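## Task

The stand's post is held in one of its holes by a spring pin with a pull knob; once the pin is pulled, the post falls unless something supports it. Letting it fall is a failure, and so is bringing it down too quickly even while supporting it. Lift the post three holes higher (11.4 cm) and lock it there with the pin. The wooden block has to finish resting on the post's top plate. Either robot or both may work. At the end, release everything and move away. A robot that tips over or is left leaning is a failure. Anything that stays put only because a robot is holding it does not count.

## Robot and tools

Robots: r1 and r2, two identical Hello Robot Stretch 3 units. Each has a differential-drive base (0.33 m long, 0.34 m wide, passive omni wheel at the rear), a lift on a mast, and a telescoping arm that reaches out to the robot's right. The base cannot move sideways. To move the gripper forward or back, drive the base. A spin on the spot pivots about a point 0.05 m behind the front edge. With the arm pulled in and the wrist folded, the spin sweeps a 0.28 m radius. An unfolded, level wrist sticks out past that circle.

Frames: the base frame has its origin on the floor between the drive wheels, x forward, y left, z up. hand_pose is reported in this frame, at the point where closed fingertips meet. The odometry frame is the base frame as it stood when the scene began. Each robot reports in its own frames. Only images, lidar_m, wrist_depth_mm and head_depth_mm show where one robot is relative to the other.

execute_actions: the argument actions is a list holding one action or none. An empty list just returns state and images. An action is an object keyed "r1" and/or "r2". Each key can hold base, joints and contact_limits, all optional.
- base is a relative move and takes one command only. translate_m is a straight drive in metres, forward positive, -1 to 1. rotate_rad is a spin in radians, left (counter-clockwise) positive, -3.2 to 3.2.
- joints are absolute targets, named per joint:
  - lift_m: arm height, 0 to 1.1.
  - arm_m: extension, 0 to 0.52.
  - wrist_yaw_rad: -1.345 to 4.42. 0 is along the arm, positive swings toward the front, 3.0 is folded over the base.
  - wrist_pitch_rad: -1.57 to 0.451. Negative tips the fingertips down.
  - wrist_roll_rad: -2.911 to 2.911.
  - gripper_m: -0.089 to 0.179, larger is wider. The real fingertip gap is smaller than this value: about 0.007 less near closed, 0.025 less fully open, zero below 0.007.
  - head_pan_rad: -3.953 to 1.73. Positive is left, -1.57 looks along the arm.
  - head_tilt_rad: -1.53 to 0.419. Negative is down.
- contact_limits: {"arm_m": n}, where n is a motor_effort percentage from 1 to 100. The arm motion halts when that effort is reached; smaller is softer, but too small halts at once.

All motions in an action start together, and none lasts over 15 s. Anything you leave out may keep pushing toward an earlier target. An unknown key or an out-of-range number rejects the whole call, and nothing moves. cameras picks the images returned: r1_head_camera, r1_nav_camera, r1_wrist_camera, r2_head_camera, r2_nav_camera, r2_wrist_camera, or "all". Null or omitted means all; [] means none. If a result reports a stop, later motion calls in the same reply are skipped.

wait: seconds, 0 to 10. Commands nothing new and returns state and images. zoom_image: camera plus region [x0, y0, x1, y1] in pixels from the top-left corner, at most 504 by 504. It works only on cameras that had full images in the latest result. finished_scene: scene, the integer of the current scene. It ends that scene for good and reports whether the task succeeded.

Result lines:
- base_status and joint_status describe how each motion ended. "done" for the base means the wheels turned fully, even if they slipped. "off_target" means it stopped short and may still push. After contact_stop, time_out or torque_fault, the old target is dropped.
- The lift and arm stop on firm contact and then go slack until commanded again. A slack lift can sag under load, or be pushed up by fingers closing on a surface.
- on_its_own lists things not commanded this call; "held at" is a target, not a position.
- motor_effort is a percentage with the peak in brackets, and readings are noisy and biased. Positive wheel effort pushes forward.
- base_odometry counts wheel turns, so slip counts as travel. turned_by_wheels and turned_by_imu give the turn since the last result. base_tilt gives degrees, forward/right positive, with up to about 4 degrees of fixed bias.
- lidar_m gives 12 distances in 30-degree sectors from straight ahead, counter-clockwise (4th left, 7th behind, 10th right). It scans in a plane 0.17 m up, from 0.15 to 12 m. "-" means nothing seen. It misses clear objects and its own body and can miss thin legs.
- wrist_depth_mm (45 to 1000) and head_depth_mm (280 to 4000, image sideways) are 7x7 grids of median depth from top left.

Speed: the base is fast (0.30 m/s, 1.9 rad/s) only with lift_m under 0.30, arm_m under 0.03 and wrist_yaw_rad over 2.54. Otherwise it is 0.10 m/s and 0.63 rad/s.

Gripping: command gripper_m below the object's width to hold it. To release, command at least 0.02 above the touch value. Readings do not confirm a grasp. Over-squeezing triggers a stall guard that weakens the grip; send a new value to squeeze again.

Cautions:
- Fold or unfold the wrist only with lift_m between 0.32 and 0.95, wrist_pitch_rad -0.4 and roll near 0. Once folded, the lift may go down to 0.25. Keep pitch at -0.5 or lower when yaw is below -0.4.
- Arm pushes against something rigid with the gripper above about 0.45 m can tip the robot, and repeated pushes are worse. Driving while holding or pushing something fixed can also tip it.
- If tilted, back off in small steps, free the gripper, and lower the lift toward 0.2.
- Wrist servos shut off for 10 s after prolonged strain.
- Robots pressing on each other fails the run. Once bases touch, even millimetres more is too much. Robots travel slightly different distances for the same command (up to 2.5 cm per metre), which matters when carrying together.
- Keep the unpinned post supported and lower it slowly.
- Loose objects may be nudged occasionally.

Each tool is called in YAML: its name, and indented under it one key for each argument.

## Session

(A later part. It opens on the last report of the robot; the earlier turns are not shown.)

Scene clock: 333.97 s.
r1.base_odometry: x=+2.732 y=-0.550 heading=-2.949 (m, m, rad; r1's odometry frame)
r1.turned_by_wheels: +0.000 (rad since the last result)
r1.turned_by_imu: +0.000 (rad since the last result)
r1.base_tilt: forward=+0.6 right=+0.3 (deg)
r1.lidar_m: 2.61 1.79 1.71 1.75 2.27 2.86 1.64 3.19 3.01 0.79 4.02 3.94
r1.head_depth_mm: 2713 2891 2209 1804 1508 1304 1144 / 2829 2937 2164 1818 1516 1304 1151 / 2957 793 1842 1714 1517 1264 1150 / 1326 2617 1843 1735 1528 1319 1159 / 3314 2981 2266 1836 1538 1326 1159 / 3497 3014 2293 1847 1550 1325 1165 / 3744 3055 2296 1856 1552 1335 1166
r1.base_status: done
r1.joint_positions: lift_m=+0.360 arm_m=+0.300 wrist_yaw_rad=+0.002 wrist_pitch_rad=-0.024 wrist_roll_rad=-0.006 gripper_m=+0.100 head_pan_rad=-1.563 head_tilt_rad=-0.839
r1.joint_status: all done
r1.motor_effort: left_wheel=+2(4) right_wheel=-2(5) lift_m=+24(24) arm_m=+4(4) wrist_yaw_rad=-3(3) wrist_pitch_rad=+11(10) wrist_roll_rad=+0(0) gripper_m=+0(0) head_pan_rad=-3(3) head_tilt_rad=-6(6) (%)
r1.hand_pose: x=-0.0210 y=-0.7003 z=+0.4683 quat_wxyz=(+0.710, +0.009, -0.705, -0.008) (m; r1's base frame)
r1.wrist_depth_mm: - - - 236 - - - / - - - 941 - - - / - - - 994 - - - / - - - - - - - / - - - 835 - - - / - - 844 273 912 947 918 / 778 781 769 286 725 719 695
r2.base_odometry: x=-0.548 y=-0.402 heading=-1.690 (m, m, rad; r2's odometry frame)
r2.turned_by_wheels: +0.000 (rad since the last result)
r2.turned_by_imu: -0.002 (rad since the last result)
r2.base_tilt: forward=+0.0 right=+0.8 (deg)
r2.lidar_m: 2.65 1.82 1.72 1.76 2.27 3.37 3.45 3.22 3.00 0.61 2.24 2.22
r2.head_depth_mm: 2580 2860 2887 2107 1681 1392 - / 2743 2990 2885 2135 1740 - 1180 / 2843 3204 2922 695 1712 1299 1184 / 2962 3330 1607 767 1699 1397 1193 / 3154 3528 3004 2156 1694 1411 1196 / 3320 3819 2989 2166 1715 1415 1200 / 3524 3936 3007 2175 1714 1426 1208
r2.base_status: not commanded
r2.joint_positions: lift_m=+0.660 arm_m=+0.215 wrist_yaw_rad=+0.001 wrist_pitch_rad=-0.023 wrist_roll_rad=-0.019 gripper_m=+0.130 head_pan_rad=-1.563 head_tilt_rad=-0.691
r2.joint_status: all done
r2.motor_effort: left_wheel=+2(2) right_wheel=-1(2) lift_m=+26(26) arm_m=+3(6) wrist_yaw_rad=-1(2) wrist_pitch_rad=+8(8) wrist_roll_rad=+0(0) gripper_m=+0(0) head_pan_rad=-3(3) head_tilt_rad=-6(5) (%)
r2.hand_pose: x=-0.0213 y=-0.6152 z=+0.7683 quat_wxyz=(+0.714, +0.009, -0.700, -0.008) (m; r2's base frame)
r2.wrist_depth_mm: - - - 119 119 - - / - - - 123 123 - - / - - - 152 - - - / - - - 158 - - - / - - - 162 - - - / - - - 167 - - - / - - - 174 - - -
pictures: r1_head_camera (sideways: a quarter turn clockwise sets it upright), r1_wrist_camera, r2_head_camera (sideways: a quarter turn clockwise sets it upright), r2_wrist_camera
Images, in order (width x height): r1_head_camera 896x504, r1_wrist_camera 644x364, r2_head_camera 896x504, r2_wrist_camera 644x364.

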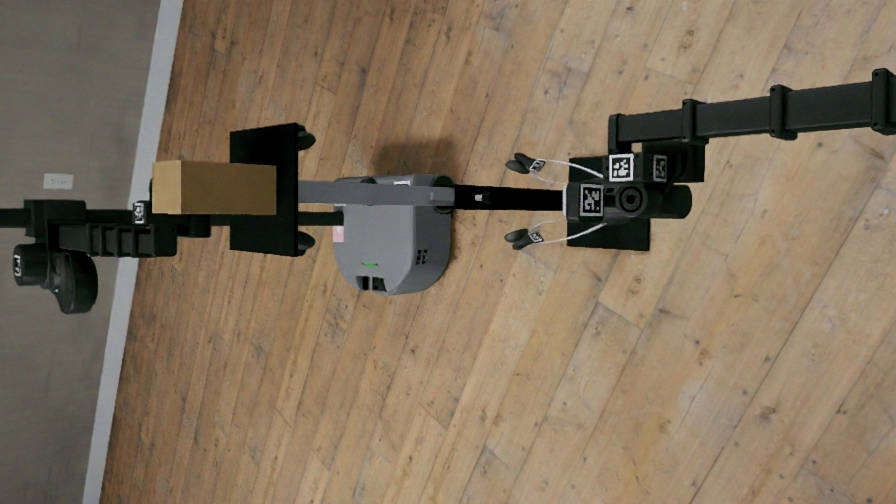

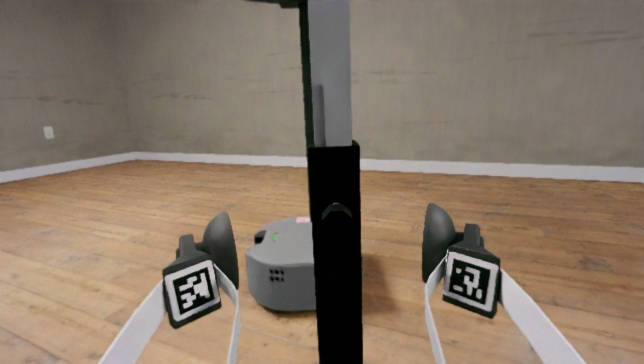

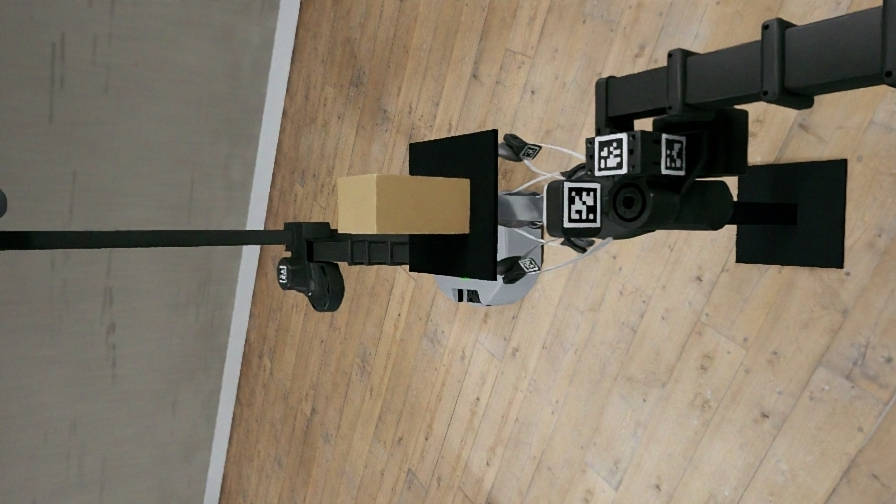

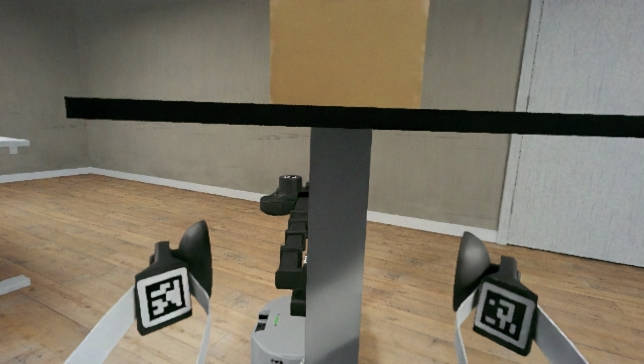

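execute_actions:
  actions:
    - {"r1": {"base": {"translate_m": -0.006}, "joints": {"arm_m": 0.355}, "contact_limits": {"arm_m": 15}}, "r2": {"joints": {"lift_m": 0.69}}}
  cameras: ["r1_head_camera", "r1_wrist_camera", "r2_wrist_camera"]

Scene clock: 378.33 s.
r1.base_odometry: x=+2.737 y=-0.549 heading=-2.949 (m, m, rad; r1's odometry frame)
r1.turned_by_wheels: +0.000 (rad since the last result)
r1.turned_by_imu: +0.000 (rad since the last result)
r1.base_tilt: forward=+0.6 right=+0.2 (deg)
r1.lidar_m: 2.62 1.79 1.72 1.75 2.28 2.85 1.63 3.21 3.00 0.79 4.02 3.94
r1.head_depth_mm: 2687 2871 2224 1792 1513 1302 1148 / 2833 2921 2228 1815 1552 1311 1155 / 2934 802 1839 1680 1579 1297 1149 / 1296 2686 1878 1736 1530 1320 1159 / 3296 3014 2262 1830 1542 1323 1166 / 3530 3039 2283 1841 1552 1330 1161 / 3763 3050 2304 1856 1550 1332 1168
r1.base_status: done
r1.joint_positions: lift_m=+0.360 arm_m=+0.355 wrist_yaw_rad=+0.002 wrist_pitch_rad=-0.024 wrist_roll_rad=-0.006 gripper_m=+0.100 head_pan_rad=-1.563 head_tilt_rad=-0.839
r1.joint_status: all done
r1.motor_effort: left_wheel=+2(5) right_wheel=-2(5) lift_m=+25(24) arm_m=+4(4) wrist_yaw_rad=-3(3) wrist_pitch_rad=+10(10) wrist_roll_rad=+0(0) gripper_m=+0(0) head_pan_rad=-3(3) head_tilt_rad=-6(6) (%)
r1.contact_limits: arm_m 15 (drawing in: default 26, maximum 43; extending or still: default 36, maximum 59)
r1.hand_pose: x=-0.0210 y=-0.7553 z=+0.4683 quat_wxyz=(+0.710, +0.009, -0.705, -0.008) (m; r1's base frame)
r1.wrist_depth_mm: - - - 183 - - - / - - - 187 - - - / - - - 194 - - - / - - - 193 - - - / - - - 201 - - - / - - 755 210 929 921 882 / 780 785 777 219 733 699 711
r2.base_odometry: x=-0.548 y=-0.402 heading=-1.690 (m, m, rad; r2's odometry frame)
r2.turned_by_wheels: +0.000 (rad since the last result)
r2.turned_by_imu: -0.001 (rad since the last result)
r2.base_tilt: forward=+0.0 right=+0.8 (deg)
r2.lidar_m: 2.65 1.83 1.72 1.75 2.27 3.39 3.45 3.19 3.00 0.61 2.24 2.21
r2.head_depth_mm: 2565 2854 2877 2126 1684 1422 - / 2700 2968 2932 2124 1795 - 1188 / 2842 3124 2938 694 - 1305 1181 / 2901 3255 1614 768 1693 1403 1191 / 3139 3542 2885 2160 1708 1403 1206 / 3336 3774 2995 2201 1715 1406 1202 / 3526 3991 3032 2205 1721 1413 1206
r2.base_status: not commanded
r2.joint_positions: lift_m=+0.690 arm_m=+0.215 wrist_yaw_rad=+0.001 wrist_pitch_rad=-0.023 wrist_roll_rad=-0.019 gripper_m=+0.130 head_pan_rad=-1.563 head_tilt_rad=-0.691
r2.joint_status: all done
r2.motor_effort: left_wheel=+2(2) right_wheel=-2(1) lift_m=+27(26) arm_m=+2(3) wrist_yaw_rad=-1(1) wrist_pitch_rad=+8(9) wrist_roll_rad=+0(0) gripper_m=+0(0) head_pan_rad=-2(2) head_tilt_rad=-6(6) (%)
r2.hand_pose: x=-0.0213 y=-0.6152 z=+0.7984 quat_wxyz=(+0.714, +0.009, -0.700, -0.008) (m; r2's base frame)
r2.wrist_depth_mm: - - - 120 120 - - / - - - 123 123 - - / - - - 127 127 - - / - - 130 129 128 - - / - - - 162 94 95 - / - - - 167 - - - / - - - 176 - - -
pictures: r1_head_camera (sideways: a quarter turn clockwise sets it upright), r1_wrist_camera, r2_wrist_camera
Images, in order (width x height): r1_head_camera 896x504, r1_wrist_camera 644x364, r2_wrist_camera 644x364.

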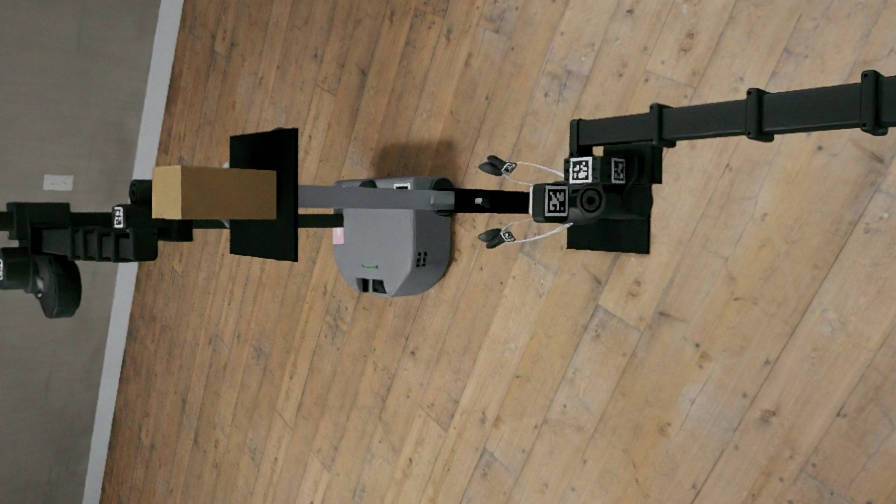

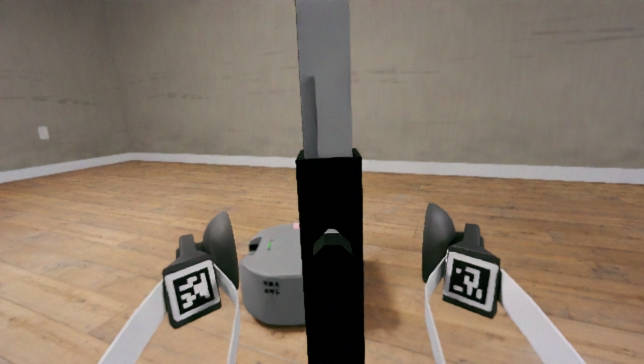

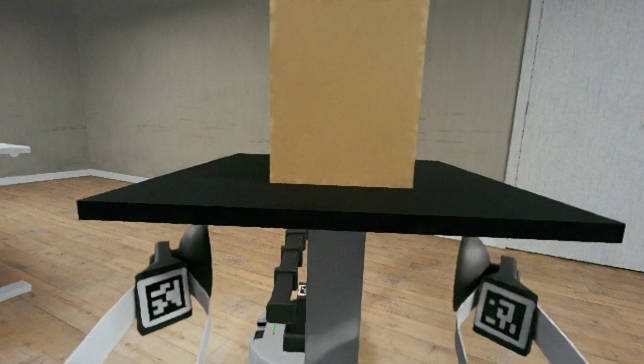

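execute_actions:
  actions:
    - {"r1": {"joints": {"gripper_m": 0.0}}, "r2": {"joints": {"lift_m": 0.70, "gripper_m": 0.0}}}
  cameras: ["r1_head_camera", "r1_wrist_camera", "r2_wrist_camera"]

Scene clock: 391.60 s.
r1.base_odometry: x=+2.737 y=-0.549 heading=-2.949 (m, m, rad; r1's odometry frame)
r1.turned_by_wheels: +0.000 (rad since the last result)
r1.turned_by_imu: +0.000 (rad since the last result)
r1.base_tilt: forward=+0.6 right=+0.3 (deg)
r1.lidar_m: 2.62 1.79 1.71 1.75 2.28 2.85 1.63 3.21 3.01 0.79 4.03 3.95
r1.head_depth_mm: 2701 2903 2215 1797 1512 1307 1142 / 2852 2917 2234 1803 1553 1308 1160 / 2953 804 1847 1718 1597 1300 1155 / 1288 2725 1882 1737 1531 1319 1154 / 3353 2992 2274 1836 1541 1323 1163 / 3531 3015 2279 1853 1545 1335 1167 / 3695 3041 2298 1856 1551 1333 1169
r1.base_status: not commanded
r1.joint_positions: lift_m=+0.360 arm_m=+0.355 wrist_yaw_rad=-0.002 wrist_pitch_rad=-0.023 wrist_roll_rad=-0.006 gripper_m=+0.000 head_pan_rad=-1.563 head_tilt_rad=-0.839
r1.joint_status: all done
r1.motor_effort: left_wheel=+2(2) right_wheel=-1(2) lift_m=+25(24) arm_m=+4(4) wrist_yaw_rad=+2(3) wrist_pitch_rad=+10(10) wrist_roll_rad=+0(0) gripper_m=-8(81) head_pan_rad=-3(3) head_tilt_rad=-6(7) (%)
r1.hand_pose: x=-0.0219 y=-0.7553 z=+0.4686 quat_wxyz=(+0.709, +0.008, -0.705, -0.009) (m; r1's base frame)
r1.wrist_depth_mm: - - - 182 - - - / - - - 190 - - - / - - - 194 - - - / - - - 197 - - - / - - - 197 - - - / - - - 210 - 911 873 / 769 772 757 220 716 707 709
r2.base_odometry: x=-0.548 y=-0.402 heading=-1.690 (m, m, rad; r2's odometry frame)
r2.turned_by_wheels: +0.000 (rad since the last result)
r2.turned_by_imu: -0.001 (rad since the last result)
r2.base_tilt: forward=+0.0 right=+0.8 (deg)
r2.lidar_m: 2.64 1.83 1.72 1.75 2.27 3.38 3.45 3.20 2.98 0.61 2.24 2.22
r2.head_depth_mm: 2586 2816 2898 2135 1680 1422 - / 2709 3014 2916 2114 1787 - 1187 / 2848 3176 2913 692 - 1319 1186 / 2930 3314 1627 766 1701 1388 1188 / 3148 3536 2811 2167 1702 1413 1200 / 3296 3716 2970 2201 1722 1423 1210 / 3495 3887 2973 2171 1718 1416 1206
r2.base_status: not commanded
r2.joint_positions: lift_m=+0.700 arm_m=+0.215 wrist_yaw_rad=-0.003 wrist_pitch_rad=-0.023 wrist_roll_rad=-0.019 gripper_m=+0.001 head_pan_rad=-1.563 head_tilt_rad=-0.691
r2.joint_status: all done
r2.motor_effort: left_wheel=+1(2) right_wheel=+0(2) lift_m=+26(27) arm_m=+3(2) wrist_yaw_rad=+3(3) wrist_pitch_rad=+8(8) wrist_roll_rad=+0(0) gripper_m=-13(94) head_pan_rad=-3(3) head_tilt_rad=-5(6) (%)
r2.hand_pose: x=-0.0223 y=-0.6152 z=+0.8084 quat_wxyz=(+0.714, +0.007, -0.700, -0.010) (m; r2's base frame)
r2.wrist_depth_mm: - - - 120 121 - - / - - - 123 124 - - / - - - 127 128 - - / - - 180 131 149 - - / - 104 98 101 104 107 - / - - - 167 - - - / - - - 175 - - -
pictures: r1_head_camera (sideways: a quarter turn clockwise sets it upright), r1_wrist_camera, r2_wrist_camera
Images, in order (width x height): r1_head_camera 896x504, r1_wrist_camera 644x364, r2_wrist_camera 644x364.

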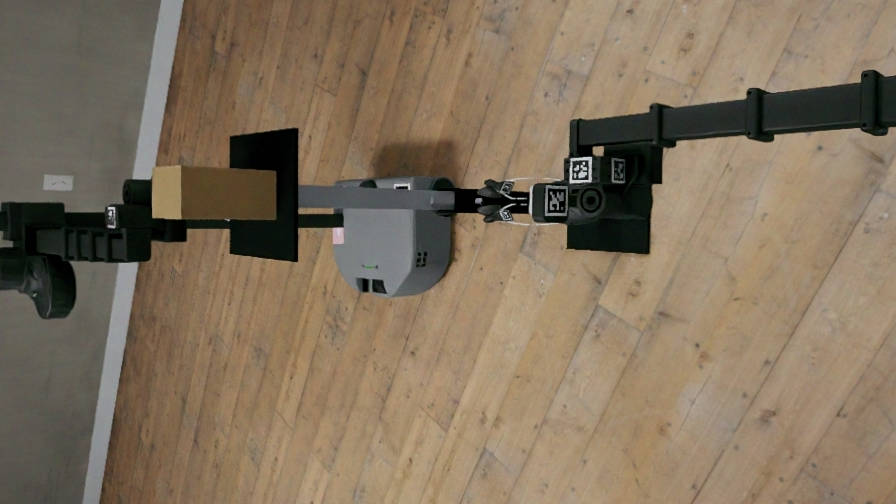

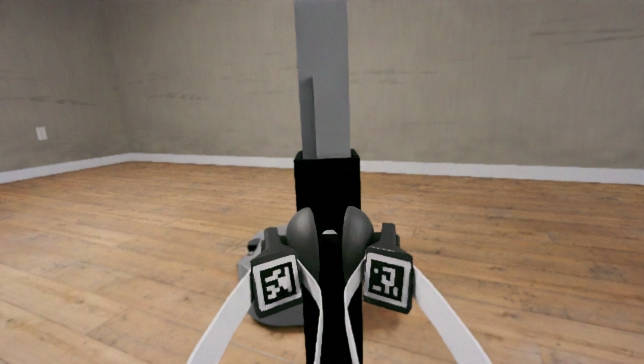

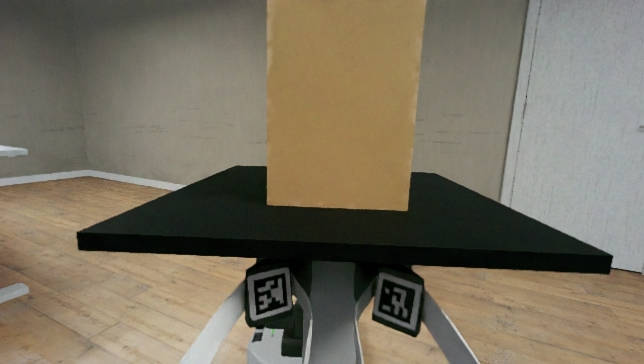

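execute_actions:
  actions:
    - {"r1": {"joints": {"gripper_m": -0.02}}, "r2": {"joints": {"lift_m": 0.703, "gripper_m": -0.03}}}
  cameras: []

execute_actions:
  actions:
    - {"r1": {"joints": {"arm_m": 0.33}}}
  cameras: ["r1_head_camera", "r1_wrist_camera", "r2_wrist_camera"]

Scene clock: 406.00 s.
r1.base_odometry: x=+2.737 y=-0.549 heading=-2.949 (m, m, rad; r1's odometry frame)
r1.turned_by_wheels: +0.000 (rad since the last result)
r1.turned_by_imu: +0.000 (rad since the last result)
r1.base_tilt: forward=+0.6 right=+0.3 (deg)
r1.lidar_m: 2.61 1.79 1.71 1.74 2.28 2.85 1.63 3.19 3.02 0.79 4.02 3.94
r1.head_depth_mm: 2697 2896 2220 1798 1513 1304 1146 / 2843 2916 2223 1809 1549 1308 1164 / 2960 803 1842 1721 1602 1298 1153 / 1286 2722 1873 1729 1533 1317 1159 / 3332 2994 2282 1834 1541 1330 1160 / 3491 2996 2275 1850 1541 1330 1165 / 3746 3041 2304 1859 1550 1337 1171
r1.base_status: not commanded
r1.joint_positions: lift_m=+0.360 arm_m=+0.355 wrist_yaw_rad=-0.002 wrist_pitch_rad=-0.022 wrist_roll_rad=-0.006 gripper_m=-0.019 head_pan_rad=-1.563 head_tilt_rad=-0.839
r1.joint_status: all done
r1.motor_effort: left_wheel=+1(2) right_wheel=+0(0) lift_m=+25(24) arm_m=+4(4) wrist_yaw_rad=+2(2) wrist_pitch_rad=+9(10) wrist_roll_rad=+0(0) gripper_m=-14(81) head_pan_rad=-3(3) head_tilt_rad=-6(6) (%)
r1.hand_pose: x=-0.0219 y=-0.7554 z=+0.4689 quat_wxyz=(+0.710, +0.007, -0.705, -0.009) (m; r1's base frame)
r1.wrist_depth_mm: - - - 182 - - - / - - - 189 - - - / - - - 195 - - - / - - - 193 - - - / - - - 197 - - - / - - - 212 - 931 910 / 765 777 755 221 725 717 702
r2.base_odometry: x=-0.548 y=-0.402 heading=-1.690 (m, m, rad; r2's odometry frame)
r2.turned_by_wheels: +0.000 (rad since the last result)
r2.turned_by_imu: -0.001 (rad since the last result)
r2.base_tilt: forward=+0.0 right=+0.8 (deg)
r2.lidar_m: 2.65 1.82 1.72 1.75 2.27 3.38 3.45 3.20 2.99 0.61 2.24 2.22
r2.head_depth_mm: 2577 2868 2866 2133 1691 1429 - / 2703 3016 2922 2141 1799 1337 1196 / 2813 3134 2920 694 - 1323 1181 / 2934 3326 1619 767 1703 1382 1186 / 3156 3544 2838 2156 1715 1404 1194 / 3289 3715 2987 2164 1712 1406 1201 / 3521 3920 2985 2203 1716 1418 1202
r2.base_status: not commanded
r2.joint_positions: lift_m=+0.703 arm_m=+0.215 wrist_yaw_rad=-0.003 wrist_pitch_rad=-0.034 wrist_roll_rad=-0.019 gripper_m=-0.029 head_pan_rad=-1.563 head_tilt_rad=-0.691
r2.joint_status: all done
r2.motor_effort: left_wheel=+1(1) right_wheel=+0(0) lift_m=+28(29) arm_m=+3(2) wrist_yaw_rad=+3(2) wrist_pitch_rad=+12(12) wrist_roll_rad=+0(0) gripper_m=-26(100) head_pan_rad=-3(2) head_tilt_rad=-5(6) (%)
r2.hand_pose: x=-0.0223 y=-0.6149 z=+0.8087 quat_wxyz=(+0.714, +0.011, -0.700, -0.013) (m; r2's base frame)
r2.wrist_depth_mm: - - - 119 120 - - / - - - 123 124 - - / - - - 126 128 - - / - - 179 131 149 - - / - 98 100 103 105 109 - / - - - 167 - - - / - - - 177 - - -
pictures: none
No camera images: the call's "cameras" was empty. Leave "cameras" out to get every camera's image.

Scene clock: 407.13 s.
r1.base_odometry: x=+2.737 y=-0.549 heading=-2.949 (m, m, rad; r1's odometry frame)
r1.turned_by_wheels: +0.000 (rad since the last result)
r1.turned_by_imu: +0.000 (rad since the last result)
r1.base_tilt: forward=+0.6 right=+0.2 (deg)
r1.lidar_m: 2.62 1.79 1.71 1.75 2.28 2.86 1.63 3.20 3.01 0.79 4.01 3.96
r1.head_depth_mm: 2715 2910 2212 1799 1515 1306 1149 / 2831 2879 2224 1806 1551 1304 1149 / 2964 801 1836 1723 1562 1287 1152 / 1291 2701 1874 1731 1534 1318 1157 / 3333 2954 2262 1839 1546 1322 1157 / 3516 3017 2303 1846 1545 1326 1161 / 3715 3060 2300 1856 1550 1333 1167
r1.base_status: not commanded
r1.joint_positions: lift_m=+0.360 arm_m=+0.330 wrist_yaw_rad=-0.003 wrist_pitch_rad=-0.020 wrist_roll_rad=-0.006 gripper_m=-0.020 head_pan_rad=-1.563 head_tilt_rad=-0.839
r1.joint_status: all done
r1.motor_effort: left_wheel=+2(2) right_wheel=-2(2) lift_m=+24(24) arm_m=-3(3) wrist_yaw_rad=+3(4) wrist_pitch_rad=+8(9) wrist_roll_rad=+0(0) gripper_m=-8(14) head_pan_rad=-3(3) head_tilt_rad=-6(7) (%)
r1.hand_pose: x=-0.0221 y=-0.7310 z=+0.4695 quat_wxyz=(+0.710, +0.006, -0.705, -0.008) (m; r1's base frame)
r1.wrist_depth_mm: - - - 920 - - - / - - - - - - - / - - - - - - - / - - - 220 - - - / - - - - - - - / - - 937 - 969 907 899 / 777 779 759 251 740 724 708
r2.base_odometry: x=-0.548 y=-0.402 heading=-1.690 (m, m, rad; r2's odometry frame)
r2.turned_by_wheels: +0.000 (rad since the last result)
r2.turned_by_imu: +0.000 (rad since the last result)
r2.base_tilt: forward=+0.0 right=+0.7 (deg)
r2.lidar_m: 2.66 1.82 1.72 1.75 2.27 3.39 3.46 3.21 2.99 0.60 2.24 2.22
r2.head_depth_mm: 2578 2841 2919 2119 1681 1433 - / 2707 3004 2970 2141 1780 1330 1190 / 2859 3185 2937 693 - 1313 1179 / 2924 3305 1606 765 1713 1389 1189 / 3142 3512 2853 2175 1713 1404 1204 / 3261 3768 2985 2160 1714 1415 1204 / 3508 3878 3030 2179 1696 1420 1208
r2.base_status: not commanded
r2.joint_positions: lift_m=+0.703 arm_m=+0.215 wrist_yaw_rad=-0.003 wrist_pitch_rad=-0.034 wrist_roll_rad=-0.019 gripper_m=-0.023 head_pan_rad=-1.563 head_tilt_rad=-0.691
r2.joint_status: not commanded
r2.on_its_own: gripper_m is held at -0.024, not at your -0.030, by its stall guard, which is still easing
r2.motor_effort: left_wheel=+1(1) right_wheel=+0(0) lift_m=+27(27) arm_m=+2(3) wrist_yaw_rad=+3(3) wrist_pitch_rad=+12(12) wrist_roll_rad=+0(0) gripper_m=-9(26) head_pan_rad=-2(3) head_tilt_rad=-6(6) (%)
r2.hand_pose: x=-0.0223 y=-0.6149 z=+0.8087 quat_wxyz=(+0.714, +0.011, -0.700, -0.013) (m; r2's base frame)
r2.wrist_depth_mm: - - - 119 120 - - / - - - 123 123 - - / - - - 127 127 - - / - - 180 131 150 - - / - 98 99 103 105 109 - / - - - 168 - - - / - - - 176 - - -
pictures: r1_head_camera (sideways: a quarter turn clockwise sets it upright), r1_wrist_camera, r2_wrist_camera
Images, in order (width x height): r1_head_camera 896x504, r1_wrist_camera 644x364, r2_wrist_camera 644x364.

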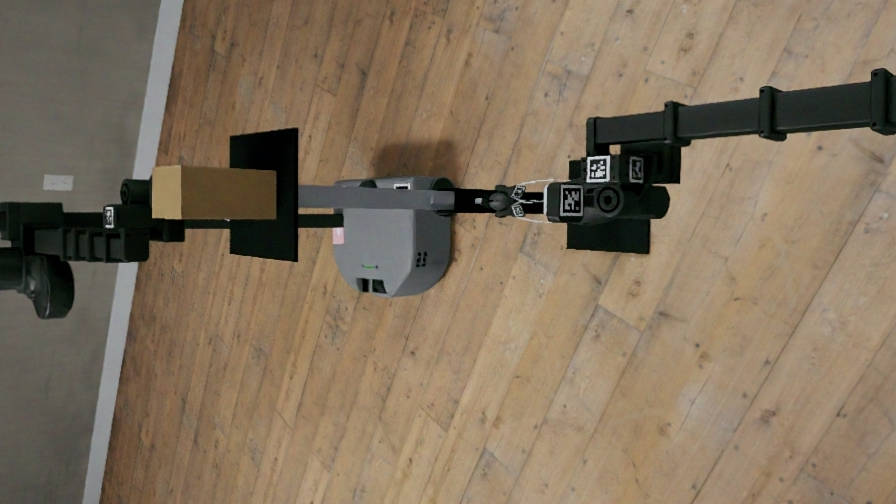

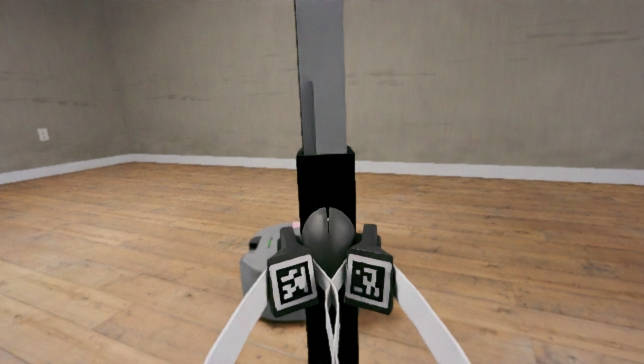

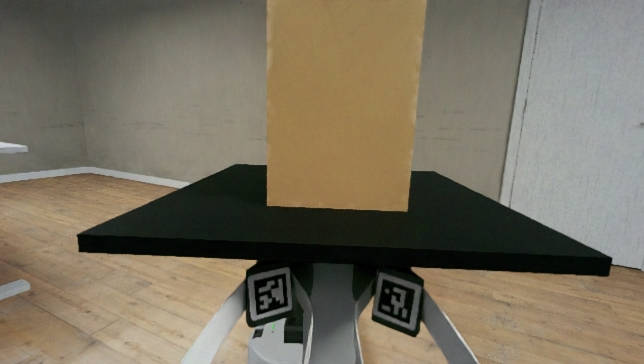

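execute_actions:
  actions:
    - {"r1": {"joints": {"gripper_m": 0.07}}, "r2": {"joints": {"gripper_m": -0.012}}}
  cameras: []

execute_actions:
  actions:
    - {"r1": {"joints": {"arm_m": 0.37}, "contact_limits": {"arm_m": 15}}}
  cameras: ["r1_wrist_camera"]

execute_actions:
  actions:
    - {"r1": {"joints": {"gripper_m": -0.02}}}
  cameras: ["r1_head_camera", "r1_wrist_camera"]

Scene clock: 438.40 s.
r1.base_odometry: x=+2.737 y=-0.549 heading=-2.949 (m, m, rad; r1's odometry frame)
r1.turned_by_wheels: +0.000 (rad since the last result)
r1.turned_by_imu: +0.000 (rad since the last result)
r1.base_tilt: forward=+0.6 right=+0.2 (deg)
r1.lidar_m: 2.61 1.79 1.71 1.75 2.28 2.86 1.63 3.18 3.01 0.79 4.03 3.95
r1.head_depth_mm: 2726 2901 2225 1802 1517 1305 1143 / 2859 2926 2214 1812 1549 1306 1153 / 2970 801 1854 1718 1566 1291 1157 / 1288 2727 1872 1739 1534 1315 1158 / 3336 3012 2274 1849 1545 1323 1160 / 3521 3012 2290 1858 1541 1331 1165 / 3729 3067 2317 1855 1548 1332 1169
r1.base_status: not commanded
r1.joint_positions: lift_m=+0.360 arm_m=+0.330 wrist_yaw_rad=-0.003 wrist_pitch_rad=-0.020 wrist_roll_rad=-0.006 gripper_m=+0.070 head_pan_rad=-1.563 head_tilt_rad=-0.839
r1.joint_status: all done
r1.motor_effort: left_wheel=+3(2) right_wheel=-2(2) lift_m=+24(24) arm_m=-3(3) wrist_yaw_rad=+2(3) wrist_pitch_rad=+8(8) wrist_roll_rad=+0(0) gripper_m=+0(80) head_pan_rad=-3(3) head_tilt_rad=-5(6) (%)
r1.hand_pose: x=-0.0221 y=-0.7310 z=+0.4695 quat_wxyz=(+0.710, +0.006, -0.705, -0.008) (m; r1's base frame)
r1.wrist_depth_mm: - - - 859 - - - / - - - - - - - / - - - - - - - / - - - 221 - - - / - - - 228 - - - / - - - 239 926 902 885 / 788 794 748 248 747 711 717
r2.base_odometry: x=-0.548 y=-0.402 heading=-1.690 (m, m, rad; r2's odometry frame)
r2.turned_by_wheels: +0.000 (rad since the last result)
r2.turned_by_imu: -0.001 (rad since the last result)
r2.base_tilt: forward=+0.0 right=+0.8 (deg)
r2.lidar_m: 2.65 1.83 1.71 1.75 2.27 3.39 3.46 3.23 3.00 0.60 2.24 2.22
r2.head_depth_mm: 2574 2890 2873 2125 1689 1429 - / 2694 2978 2887 2116 1792 1337 1193 / 2819 3197 2961 691 - 1326 1183 / 2952 3268 1620 767 1692 1386 1188 / 3141 3533 2840 2178 1708 1411 1199 / 3355 3726 3006 2187 1729 1422 1206 / 3436 3982 3000 2179 1724 1413 1207
r2.base_status: not commanded
r2.joint_positions: lift_m=+0.703 arm_m=+0.215 wrist_yaw_rad=-0.003 wrist_pitch_rad=-0.034 wrist_roll_rad=-0.019 gripper_m=-0.011 head_pan_rad=-1.563 head_tilt_rad=-0.691
r2.joint_status: all done
r2.motor_effort: left_wheel=+1(1) right_wheel=-1(0) lift_m=+28(27) arm_m=+3(3) wrist_yaw_rad=+2(2) wrist_pitch_rad=+12(12) wrist_roll_rad=+0(0) gripper_m=-19(25) head_pan_rad=-2(2) head_tilt_rad=-5(6) (%)
r2.hand_pose: x=-0.0223 y=-0.6149 z=+0.8087 quat_wxyz=(+0.714, +0.011, -0.700, -0.013) (m; r2's base frame)
r2.wrist_depth_mm: - - - 119 120 - - / - - - 123 124 - - / - - - 127 128 - - / - - 179 131 150 - - / - 98 100 102 106 109 - / - - - 168 - - - / - - - 176 - - -
pictures: none
No camera images: the call's "cameras" was empty. Leave "cameras" out to get every camera's image.

Scene clock: 439.77 s.
r1.base_odometry: x=+2.737 y=-0.549 heading=-2.949 (m, m, rad; r1's odometry frame)
r1.turned_by_wheels: +0.000 (rad since the last result)
r1.turned_by_imu: +0.000 (rad since the last result)
r1.base_tilt: forward=+0.6 right=+0.3 (deg)
r1.lidar_m: 2.62 1.79 1.72 1.74 2.28 2.85 1.63 3.20 3.01 0.79 4.02 3.94
r1.head_depth_mm: 2716 2896 2222 1799 1512 1301 1146 / 2832 2921 2235 1806 1548 1306 1163 / 2964 804 1833 1674 - 1308 1156 / 1287 2730 1881 1733 1535 1318 1160 / 3314 3015 2264 1835 1535 1325 1160 / 3551 3014 2296 1843 1540 1327 1164 / 3748 3054 2316 1860 1555 1330 1168
r1.base_status: not commanded
r1.joint_positions: lift_m=+0.360 arm_m=+0.370 wrist_yaw_rad=-0.003 wrist_pitch_rad=-0.020 wrist_roll_rad=-0.006 gripper_m=+0.070 head_pan_rad=-1.563 head_tilt_rad=-0.839
r1.joint_status: all done
r1.motor_effort: left_wheel=+2(2) right_wheel=-2(1) lift_m=+24(24) arm_m=+4(5) wrist_yaw_rad=+3(3) wrist_pitch_rad=+8(8) wrist_roll_rad=+0(0) gripper_m=+0(0) head_pan_rad=-3(3) head_tilt_rad=-6(6) (%)
r1.contact_limits: arm_m 15 (drawing in: default 26, maximum 43; extending or still: default 36, maximum 59)
r1.hand_pose: x=-0.0221 y=-0.7704 z=+0.4695 quat_wxyz=(+0.710, +0.006, -0.705, -0.008) (m; r1's base frame)
r1.wrist_depth_mm: - - - 168 - - - / - - - 174 - - - / - - - 180 - - - / - - - 179 - - - / - - - 184 - - - / - - - 192 895 942 889 / 783 782 757 201 735 718 715
r2.base_odometry: x=-0.548 y=-0.402 heading=-1.690 (m, m, rad; r2's odometry frame)
r2.turned_by_wheels: +0.000 (rad since the last result)
r2.turned_by_imu: +0.000 (rad since the last result)
r2.base_tilt: forward=+0.0 right=+0.8 (deg)
r2.lidar_m: 2.64 1.83 1.72 1.75 2.27 3.38 3.46 3.21 2.99 0.61 2.24 2.22
r2.head_depth_mm: 2616 2840 2869 2120 1697 1432 - / 2720 2987 2921 2147 1779 1336 1189 / 2847 3134 2897 691 - 1323 1183 / 2926 3284 1608 766 1702 1393 1188 / 3102 3549 2847 2181 1706 1412 1202 / 3312 3809 2992 2175 1706 1413 1202 / 3503 3947 3001 2196 1730 1422 1210
r2.base_status: not commanded
r2.joint_positions: lift_m=+0.703 arm_m=+0.215 wrist_yaw_rad=-0.003 wrist_pitch_rad=-0.034 wrist_roll_rad=-0.019 gripper_m=-0.011 head_pan_rad=-1.563 head_tilt_rad=-0.691
r2.joint_status: not commanded
r2.motor_effort: left_wheel=+1(1) right_wheel=+0(0) lift_m=+27(27) arm_m=+3(3) wrist_yaw_rad=+3(3) wrist_pitch_rad=+12(12) wrist_roll_rad=+0(0) gripper_m=-17(18) head_pan_rad=-2(3) head_tilt_rad=-6(6) (%)
r2.hand_pose: x=-0.0223 y=-0.6149 z=+0.8087 quat_wxyz=(+0.714, +0.011, -0.700, -0.013) (m; r2's base frame)
r2.wrist_depth_mm: - - - 119 120 - - / - - - 122 123 - - / - - - 126 128 - - / - - 178 131 149 - - / - 98 100 103 105 109 - / - - - 168 - - - / - - - 176 - - -
pictures: r1_wrist_camera
Images, in order (width x height): r1_wrist_camera 644x364.

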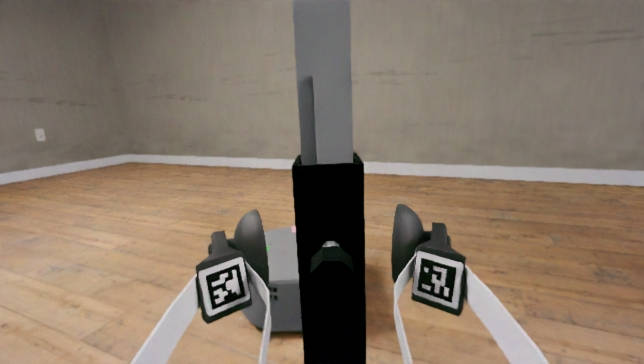

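Scene clock: 441.17 s.
r1.base_odometry: x=+2.737 y=-0.549 heading=-2.949 (m, m, rad; r1's odometry frame)
r1.turned_by_wheels: +0.000 (rad since the last result)
r1.turned_by_imu: +0.000 (rad since the last result)
r1.base_tilt: forward=+0.6 right=+0.3 (deg)
r1.lidar_m: 2.62 1.79 1.71 1.75 2.29 2.85 1.63 3.21 3.01 0.78 4.01 3.95
r1.head_depth_mm: 2714 2896 2224 1792 1514 1299 1145 / 2847 2900 2231 1815 1556 1307 1156 / 2945 802 1841 1719 - 1312 1152 / 1290 2727 1871 1731 1536 1320 1157 / 3297 2978 2274 1828 1540 1329 1163 / 3508 3028 2310 1847 1539 1330 1162 / 3720 3052 2325 1866 1552 1330 1165
r1.base_status: not commanded
r1.joint_positions: lift_m=+0.360 arm_m=+0.370 wrist_yaw_rad=-0.003 wrist_pitch_rad=-0.015 wrist_roll_rad=-0.006 gripper_m=-0.019 head_pan_rad=-1.563 head_tilt_rad=-0.839
r1.joint_status: all done
r1.motor_effort: left_wheel=+2(2) right_wheel=+0(2) lift_m=+24(24) arm_m=+1(4) wrist_yaw_rad=+2(3) wrist_pitch_rad=+6(8) wrist_roll_rad=+0(0) gripper_m=-15(90) head_pan_rad=-3(3) head_tilt_rad=-6(6) (%)
r1.hand_pose: x=-0.0221 y=-0.7708 z=+0.4706 quat_wxyz=(+0.710, +0.005, -0.705, -0.006) (m; r1's base frame)
r1.wrist_depth_mm: - - - 169 - - - / - - - 175 - - - / - - - 180 - - - / - - - 178 - - - / - - - 183 - - - / - - - 152 - 934 908 / 784 776 739 200 707 736 711
r2.base_odometry: x=-0.548 y=-0.402 heading=-1.690 (m, m, rad; r2's odometry frame)
r2.turned_by_wheels: +0.000 (rad since the last result)
r2.turned_by_imu: +0.000 (rad since the last result)
r2.base_tilt: forward=+0.0 right=+0.8 (deg)
r2.lidar_m: 2.65 1.82 1.72 1.75 2.27 3.38 3.45 3.19 2.99 0.60 2.24 2.22
r2.head_depth_mm: 2593 2835 2850 2133 1696 1429 - / 2699 3060 2918 2121 1810 1335 1187 / 2821 3170 2934 692 - 1323 1187 / 2930 3306 1622 766 1698 1386 1188 / 3096 3507 2794 2174 1697 1409 1196 / 3322 3772 2990 2175 1709 1418 1206 / 3472 3888 3052 2191 1724 1413 1208
r2.base_status: not commanded
r2.joint_positions: lift_m=+0.703 arm_m=+0.215 wrist_yaw_rad=-0.003 wrist_pitch_rad=-0.034 wrist_roll_rad=-0.019 gripper_m=-0.011 head_pan_rad=-1.563 head_tilt_rad=-0.691
r2.joint_status: not commanded
r2.motor_effort: left_wheel=+1(1) right_wheel=+0(0) lift_m=+28(28) arm_m=+2(3) wrist_yaw_rad=+4(2) wrist_pitch_rad=+12(12) wrist_roll_rad=+0(0) gripper_m=-17(18) head_pan_rad=-2(3) head_tilt_rad=-5(6) (%)
r2.hand_pose: x=-0.0223 y=-0.6149 z=+0.8087 quat_wxyz=(+0.714, +0.011, -0.700, -0.013) (m; r2's base frame)
r2.wrist_depth_mm: - - - 119 120 - - / - - - 123 123 - - / - - - 126 128 - - / - - 179 131 150 - - / - 98 100 103 106 109 - / - - - 168 - - - / - - - 176 - - -
pictures: r1_head_camera (sideways: a quarter turn clockwise sets it upright), r1_wrist_camera
Images, in order (width x height): r1_head_camera 896x504, r1_wrist_camera 644x364.

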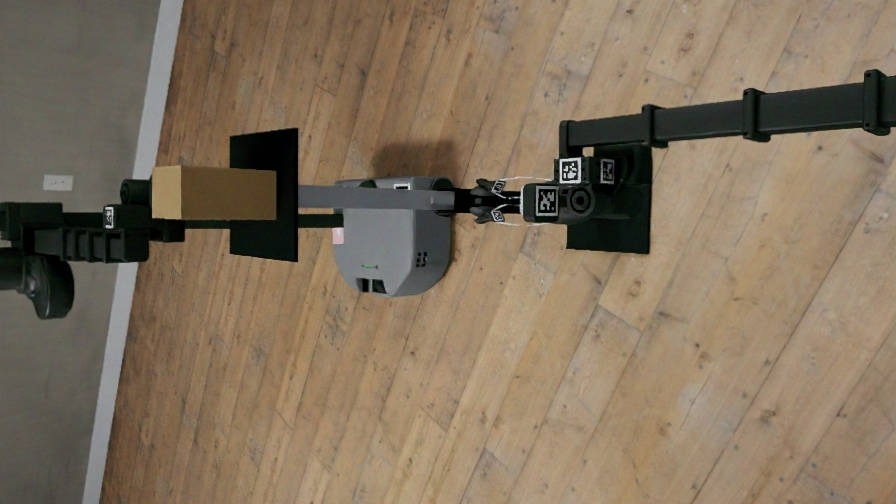

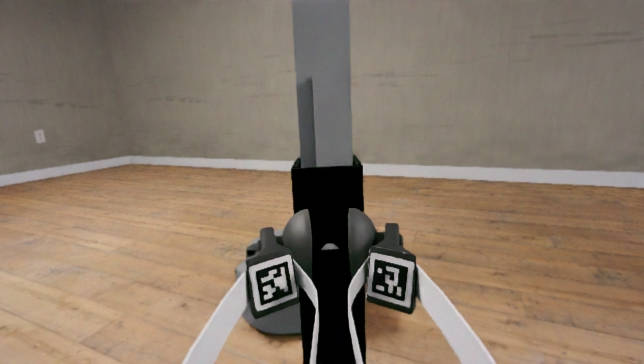

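execute_actions:
  actions:
    - {"r1": {"joints": {"arm_m": 0.345}}}
  cameras: ["r1_head_camera", "r1_wrist_camera", "r2_wrist_camera"]

Scene clock: 447.50 s.
r1.base_odometry: x=+2.737 y=-0.549 heading=-2.949 (m, m, rad; r1's odometry frame)
r1.turned_by_wheels: +0.000 (rad since the last result)
r1.turned_by_imu: +0.000 (rad since the last result)
r1.base_tilt: forward=+0.6 right=+0.2 (deg)
r1.lidar_m: 2.61 1.79 1.71 1.75 2.28 2.85 1.63 3.18 3.01 0.79 4.00 3.96
r1.head_depth_mm: 2707 2896 2214 1796 1514 1299 1143 / 2860 2921 2220 1806 1558 1310 1153 / 2964 801 1836 1727 1582 1289 1155 / 1291 2742 1873 1735 1531 1316 1155 / 3298 2991 2258 1829 1538 1326 1164 / 3515 2991 2292 1849 1540 1329 1165 / 3717 3041 2300 1858 1548 1336 1166
r1.base_status: not commanded
r1.joint_positions: lift_m=+0.360 arm_m=+0.345 wrist_yaw_rad=-0.003 wrist_pitch_rad=-0.011 wrist_roll_rad=-0.006 gripper_m=-0.019 head_pan_rad=-1.563 head_tilt_rad=-0.839
r1.joint_status: all done
r1.motor_effort: left_wheel=+2(1) right_wheel=+0(0) lift_m=+24(24) arm_m=-3(6) wrist_yaw_rad=+3(3) wrist_pitch_rad=+4(6) wrist_roll_rad=+0(0) gripper_m=-11(16) head_pan_rad=-3(3) head_tilt_rad=-6(6) (%)
r1.hand_pose: x=-0.0221 y=-0.7462 z=+0.4717 quat_wxyz=(+0.710, +0.003, -0.705, -0.005) (m; r1's base frame)
r1.wrist_depth_mm: - - - 192 - - - / - - - - - - - / - - - - - - - / - - - 205 - - - / - - - - - - - / - - - 221 - 932 945 / 806 789 789 231 747 726 712
r2.base_odometry: x=-0.548 y=-0.402 heading=-1.690 (m, m, rad; r2's odometry frame)
r2.turned_by_wheels: +0.000 (rad since the last result)
r2.turned_by_imu: -0.001 (rad since the last result)
r2.base_tilt: forward=+0.0 right=+0.8 (deg)
r2.lidar_m: 2.66 1.83 1.72 1.75 2.27 3.37 3.45 3.19 2.99 0.61 2.24 2.22
r2.head_depth_mm: 2578 2851 2860 2103 1673 1424 - / 2695 3020 2930 2128 1796 1329 1187 / 2799 3143 2927 695 - 1315 1190 / 2887 3291 1622 767 1707 1380 1185 / 3140 3569 2874 2169 1709 1403 1202 / 3330 3800 2958 2169 1712 1408 1204 / 3485 3893 2944 2174 1714 1413 1203
r2.base_status: not commanded
r2.joint_positions: lift_m=+0.703 arm_m=+0.215 wrist_yaw_rad=-0.003 wrist_pitch_rad=-0.034 wrist_roll_rad=-0.019 gripper_m=-0.011 head_pan_rad=-1.563 head_tilt_rad=-0.691
r2.joint_status: not commanded
r2.motor_effort: left_wheel=+1(1) right_wheel=-1(0) lift_m=+28(27) arm_m=+2(2) wrist_yaw_rad=+2(3) wrist_pitch_rad=+11(12) wrist_roll_rad=+0(0) gripper_m=-18(18) head_pan_rad=-3(3) head_tilt_rad=-5(5) (%)
r2.hand_pose: x=-0.0223 y=-0.6149 z=+0.8087 quat_wxyz=(+0.714, +0.011, -0.700, -0.013) (m; r2's base frame)
r2.wrist_depth_mm: - - - 119 120 - - / - - - 123 123 - - / - - - 127 127 - - / - - 179 130 150 - - / - 98 100 103 105 109 - / - - - 168 - - - / - - - 176 - - -
pictures: r1_head_camera (sideways: a quarter turn clockwise sets it upright), r1_wrist_camera, r2_wrist_camera
Images, in order (width x height): r1_head_camera 896x504, r1_wrist_camera 644x364, r2_wrist_camera 644x364.

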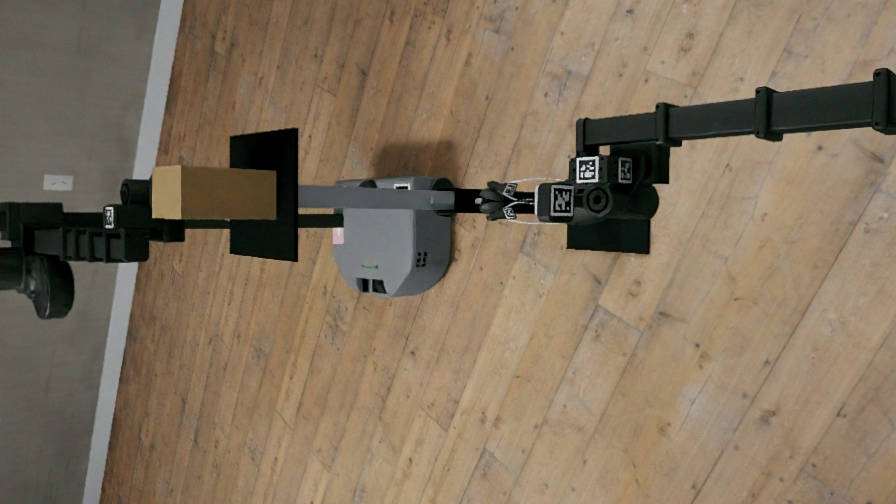

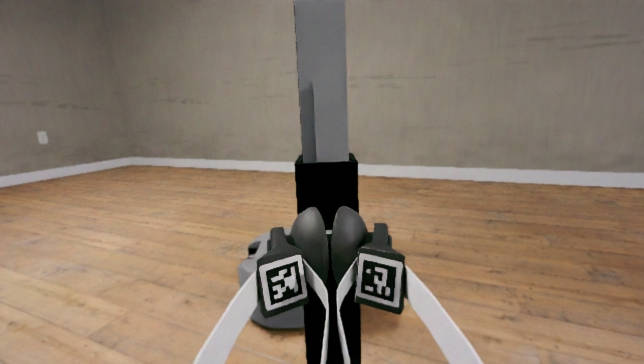

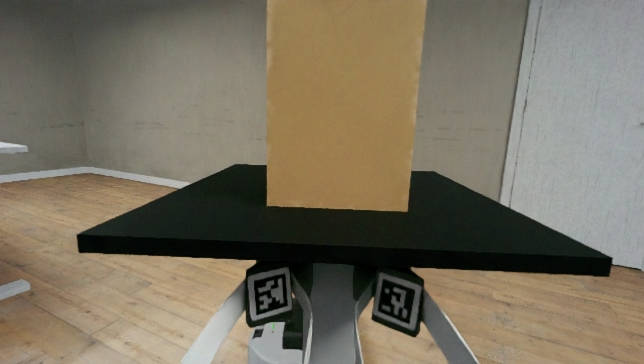

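execute_actions:
  actions:
    - {"r1": {"joints": {"gripper_m": 0.07, "lift_m": 0.352}}, "r2": {"joints": {"lift_m": 0.71}}}
  cameras: ["r2_wrist_camera"]

execute_actions:
  actions:
    - {"r1": {"joints": {"arm_m": 0.372}, "contact_limits": {"arm_m": 15}}}
  cameras: ["r1_wrist_camera"]

Scene clock: 464.27 s.
r1.base_odometry: x=+2.737 y=-0.549 heading=-2.949 (m, m, rad; r1's odometry frame)
r1.turned_by_wheels: +0.000 (rad since the last result)
r1.turned_by_imu: +0.000 (rad since the last result)
r1.base_tilt: forward=+0.5 right=+0.3 (deg)
r1.lidar_m: 2.62 1.79 1.71 1.75 2.28 2.85 1.63 3.22 3.01 0.79 3.99 3.94
r1.head_depth_mm: 2705 2914 2212 1797 1513 1306 1142 / 2826 2932 2218 1803 1549 1309 1147 / 2898 800 1852 1716 1562 1291 1153 / 1283 2731 1885 1743 1528 1317 1157 / 3323 2986 2263 1827 1535 1323 1161 / 3514 3014 2293 1847 1547 1328 1164 / 3751 3028 2304 1864 1552 1333 1166
r1.base_status: not commanded
r1.joint_positions: lift_m=+0.352 arm_m=+0.345 wrist_yaw_rad=-0.003 wrist_pitch_rad=-0.019 wrist_roll_rad=-0.006 gripper_m=+0.070 head_pan_rad=-1.563 head_tilt_rad=-0.839
r1.joint_status: all done
r1.motor_effort: left_wheel=+3(1) right_wheel=-1(2) lift_m=+18(22) arm_m=-2(3) wrist_yaw_rad=+2(3) wrist_pitch_rad=+8(8) wrist_roll_rad=+0(0) gripper_m=+0(80) head_pan_rad=-3(3) head_tilt_rad=-6(6) (%)
r1.hand_pose: x=-0.0221 y=-0.7459 z=+0.4620 quat_wxyz=(+0.710, +0.006, -0.705, -0.008) (m; r1's base frame)
r1.wrist_depth_mm: - - - 892 - - - / - - - - - - - / - - - 205 - - - / - - - 203 - - - / - - - 212 - - - / - - - 223 913 905 884 / 765 761 746 233 722 699 711
r2.base_odometry: x=-0.548 y=-0.402 heading=-1.690 (m, m, rad; r2's odometry frame)
r2.turned_by_wheels: +0.000 (rad since the last result)
r2.turned_by_imu: -0.001 (rad since the last result)
r2.base_tilt: forward=+0.0 right=+0.8 (deg)
r2.lidar_m: 2.66 1.83 1.72 1.75 2.28 3.38 3.46 3.23 3.00 0.60 2.24 2.22
r2.head_depth_mm: 2602 2870 2917 2123 1673 1469 - / 2695 3006 2859 2138 1801 1341 1196 / 2832 3153 2942 693 - 1326 1188 / 2903 3285 1622 766 1692 1397 1187 / 3115 3551 2985 2173 1710 1405 1198 / 3337 3799 3009 2169 1717 1410 1199 / 3495 3942 3000 2190 1719 1422 1203
r2.base_status: not commanded
r2.joint_positions: lift_m=+0.710 arm_m=+0.215 wrist_yaw_rad=-0.003 wrist_pitch_rad=-0.058 wrist_roll_rad=-0.019 gripper_m=-0.011 head_pan_rad=-1.563 head_tilt_rad=-0.691
r2.joint_status: all done
r2.motor_effort: left_wheel=+1(1) right_wheel=+0(0) lift_m=+29(31) arm_m=+2(2) wrist_yaw_rad=+3(3) wrist_pitch_rad=+21(21) wrist_roll_rad=+0(0) gripper_m=-18(18) head_pan_rad=-3(3) head_tilt_rad=-6(6) (%)
r2.hand_pose: x=-0.0223 y=-0.6141 z=+0.8095 quat_wxyz=(+0.714, +0.020, -0.700, -0.022) (m; r2's base frame)
r2.wrist_depth_mm: - - - 117 118 - - / - - - 121 122 - - / - - - 126 126 - - / - - 177 130 150 - - / - 102 104 107 110 112 - / - - - 167 - - - / - - - 179 - - -
pictures: r2_wrist_camera
Images, in order (width x height): r2_wrist_camera 644x364.

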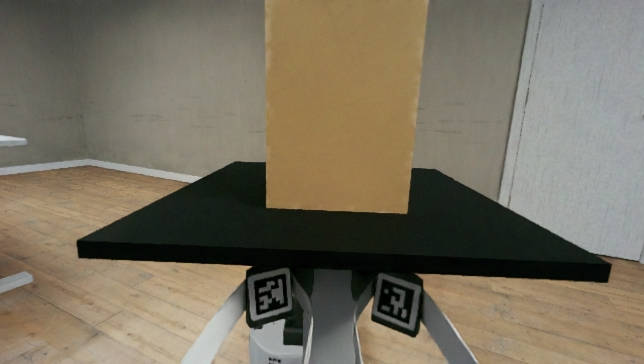

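Scene clock: 465.43 s.
r1.base_odometry: x=+2.737 y=-0.549 heading=-2.949 (m, m, rad; r1's odometry frame)
r1.turned_by_wheels: +0.000 (rad since the last result)
r1.turned_by_imu: +0.000 (rad since the last result)
r1.base_tilt: forward=+0.6 right=+0.3 (deg)
r1.lidar_m: 2.62 1.79 1.71 1.74 2.28 2.84 1.63 3.22 3.02 0.79 4.00 3.94
r1.head_depth_mm: 2737 2873 2215 1784 1517 1302 1146 / 2852 2925 2220 1805 1551 1308 1158 / 2924 803 1837 1680 1599 1315 1155 / 1284 2713 1878 1734 1535 1320 1159 / 3321 2975 2285 1833 1537 1322 1158 / 3529 3009 2291 1844 1541 1328 1166 / 3732 3032 2291 1859 1551 1329 1168
r1.base_status: not commanded
r1.joint_positions: lift_m=+0.352 arm_m=+0.372 wrist_yaw_rad=-0.003 wrist_pitch_rad=-0.019 wrist_roll_rad=-0.006 gripper_m=+0.070 head_pan_rad=-1.563 head_tilt_rad=-0.839
r1.joint_status: all done
r1.motor_effort: left_wheel=+1(2) right_wheel=-2(1) lift_m=+18(18) arm_m=+4(3) wrist_yaw_rad=+3(3) wrist_pitch_rad=+8(8) wrist_roll_rad=+0(0) gripper_m=+0(0) head_pan_rad=-3(3) head_tilt_rad=-6(6) (%)
r1.contact_limits: arm_m 15 (drawing in: default 26, maximum 43; extending or still: default 36, maximum 59)
r1.hand_pose: x=-0.0221 y=-0.7724 z=+0.4620 quat_wxyz=(+0.710, +0.006, -0.705, -0.008) (m; r1's base frame)
r1.wrist_depth_mm: - - - 166 - - - / - - - 171 - - - / - - - 178 - - - / - - - 175 - - - / - - - 180 - - - / - - - 191 886 895 911 / 775 773 725 199 720 706 678
r2.base_odometry: x=-0.548 y=-0.402 heading=-1.690 (m, m, rad; r2's odometry frame)
r2.turned_by_wheels: +0.000 (rad since the last result)
r2.turned_by_imu: +0.000 (rad since the last result)
r2.base_tilt: forward=+0.0 right=+0.8 (deg)
r2.lidar_m: 2.64 1.83 1.72 1.75 2.27 3.39 3.45 3.22 3.00 0.60 2.24 2.22
r2.head_depth_mm: 2596 2826 2935 2131 1687 1452 - / 2705 2986 2884 2142 1800 1329 1191 / 2856 3143 2909 694 - 1322 1184 / 2901 3330 1615 768 1693 1390 1189 / 3134 3509 2937 2164 1721 1398 1207 / 3338 3755 2949 2190 1711 1409 1203 / 3564 3962 2999 2171 1729 1422 1206
r2.base_status: not commanded
r2.joint_positions: lift_m=+0.710 arm_m=+0.215 wrist_yaw_rad=-0.003 wrist_pitch_rad=-0.058 wrist_roll_rad=-0.019 gripper_m=-0.011 head_pan_rad=-1.563 head_tilt_rad=-0.691
r2.joint_status: not commanded
r2.motor_effort: left_wheel=+2(2) right_wheel=+0(0) lift_m=+29(29) arm_m=+2(2) wrist_yaw_rad=+2(3) wrist_pitch_rad=+20(20) wrist_roll_rad=+0(0) gripper_m=-18(18) head_pan_rad=-3(2) head_tilt_rad=-5(5) (%)
r2.hand_pose: x=-0.0223 y=-0.6141 z=+0.8095 quat_wxyz=(+0.714, +0.020, -0.700, -0.022) (m; r2's base frame)
r2.wrist_depth_mm: - - - 117 117 - - / - - - 121 122 - - / - - - 125 127 - - / - - 177 130 151 - - / - 102 104 107 110 112 - / - - - 167 - - - / - - - 179 - - -
pictures: r1_wrist_camera
Images, in order (width x height): r1_wrist_camera 644x364.

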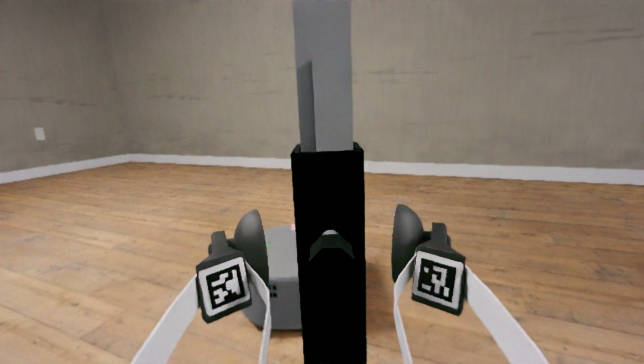

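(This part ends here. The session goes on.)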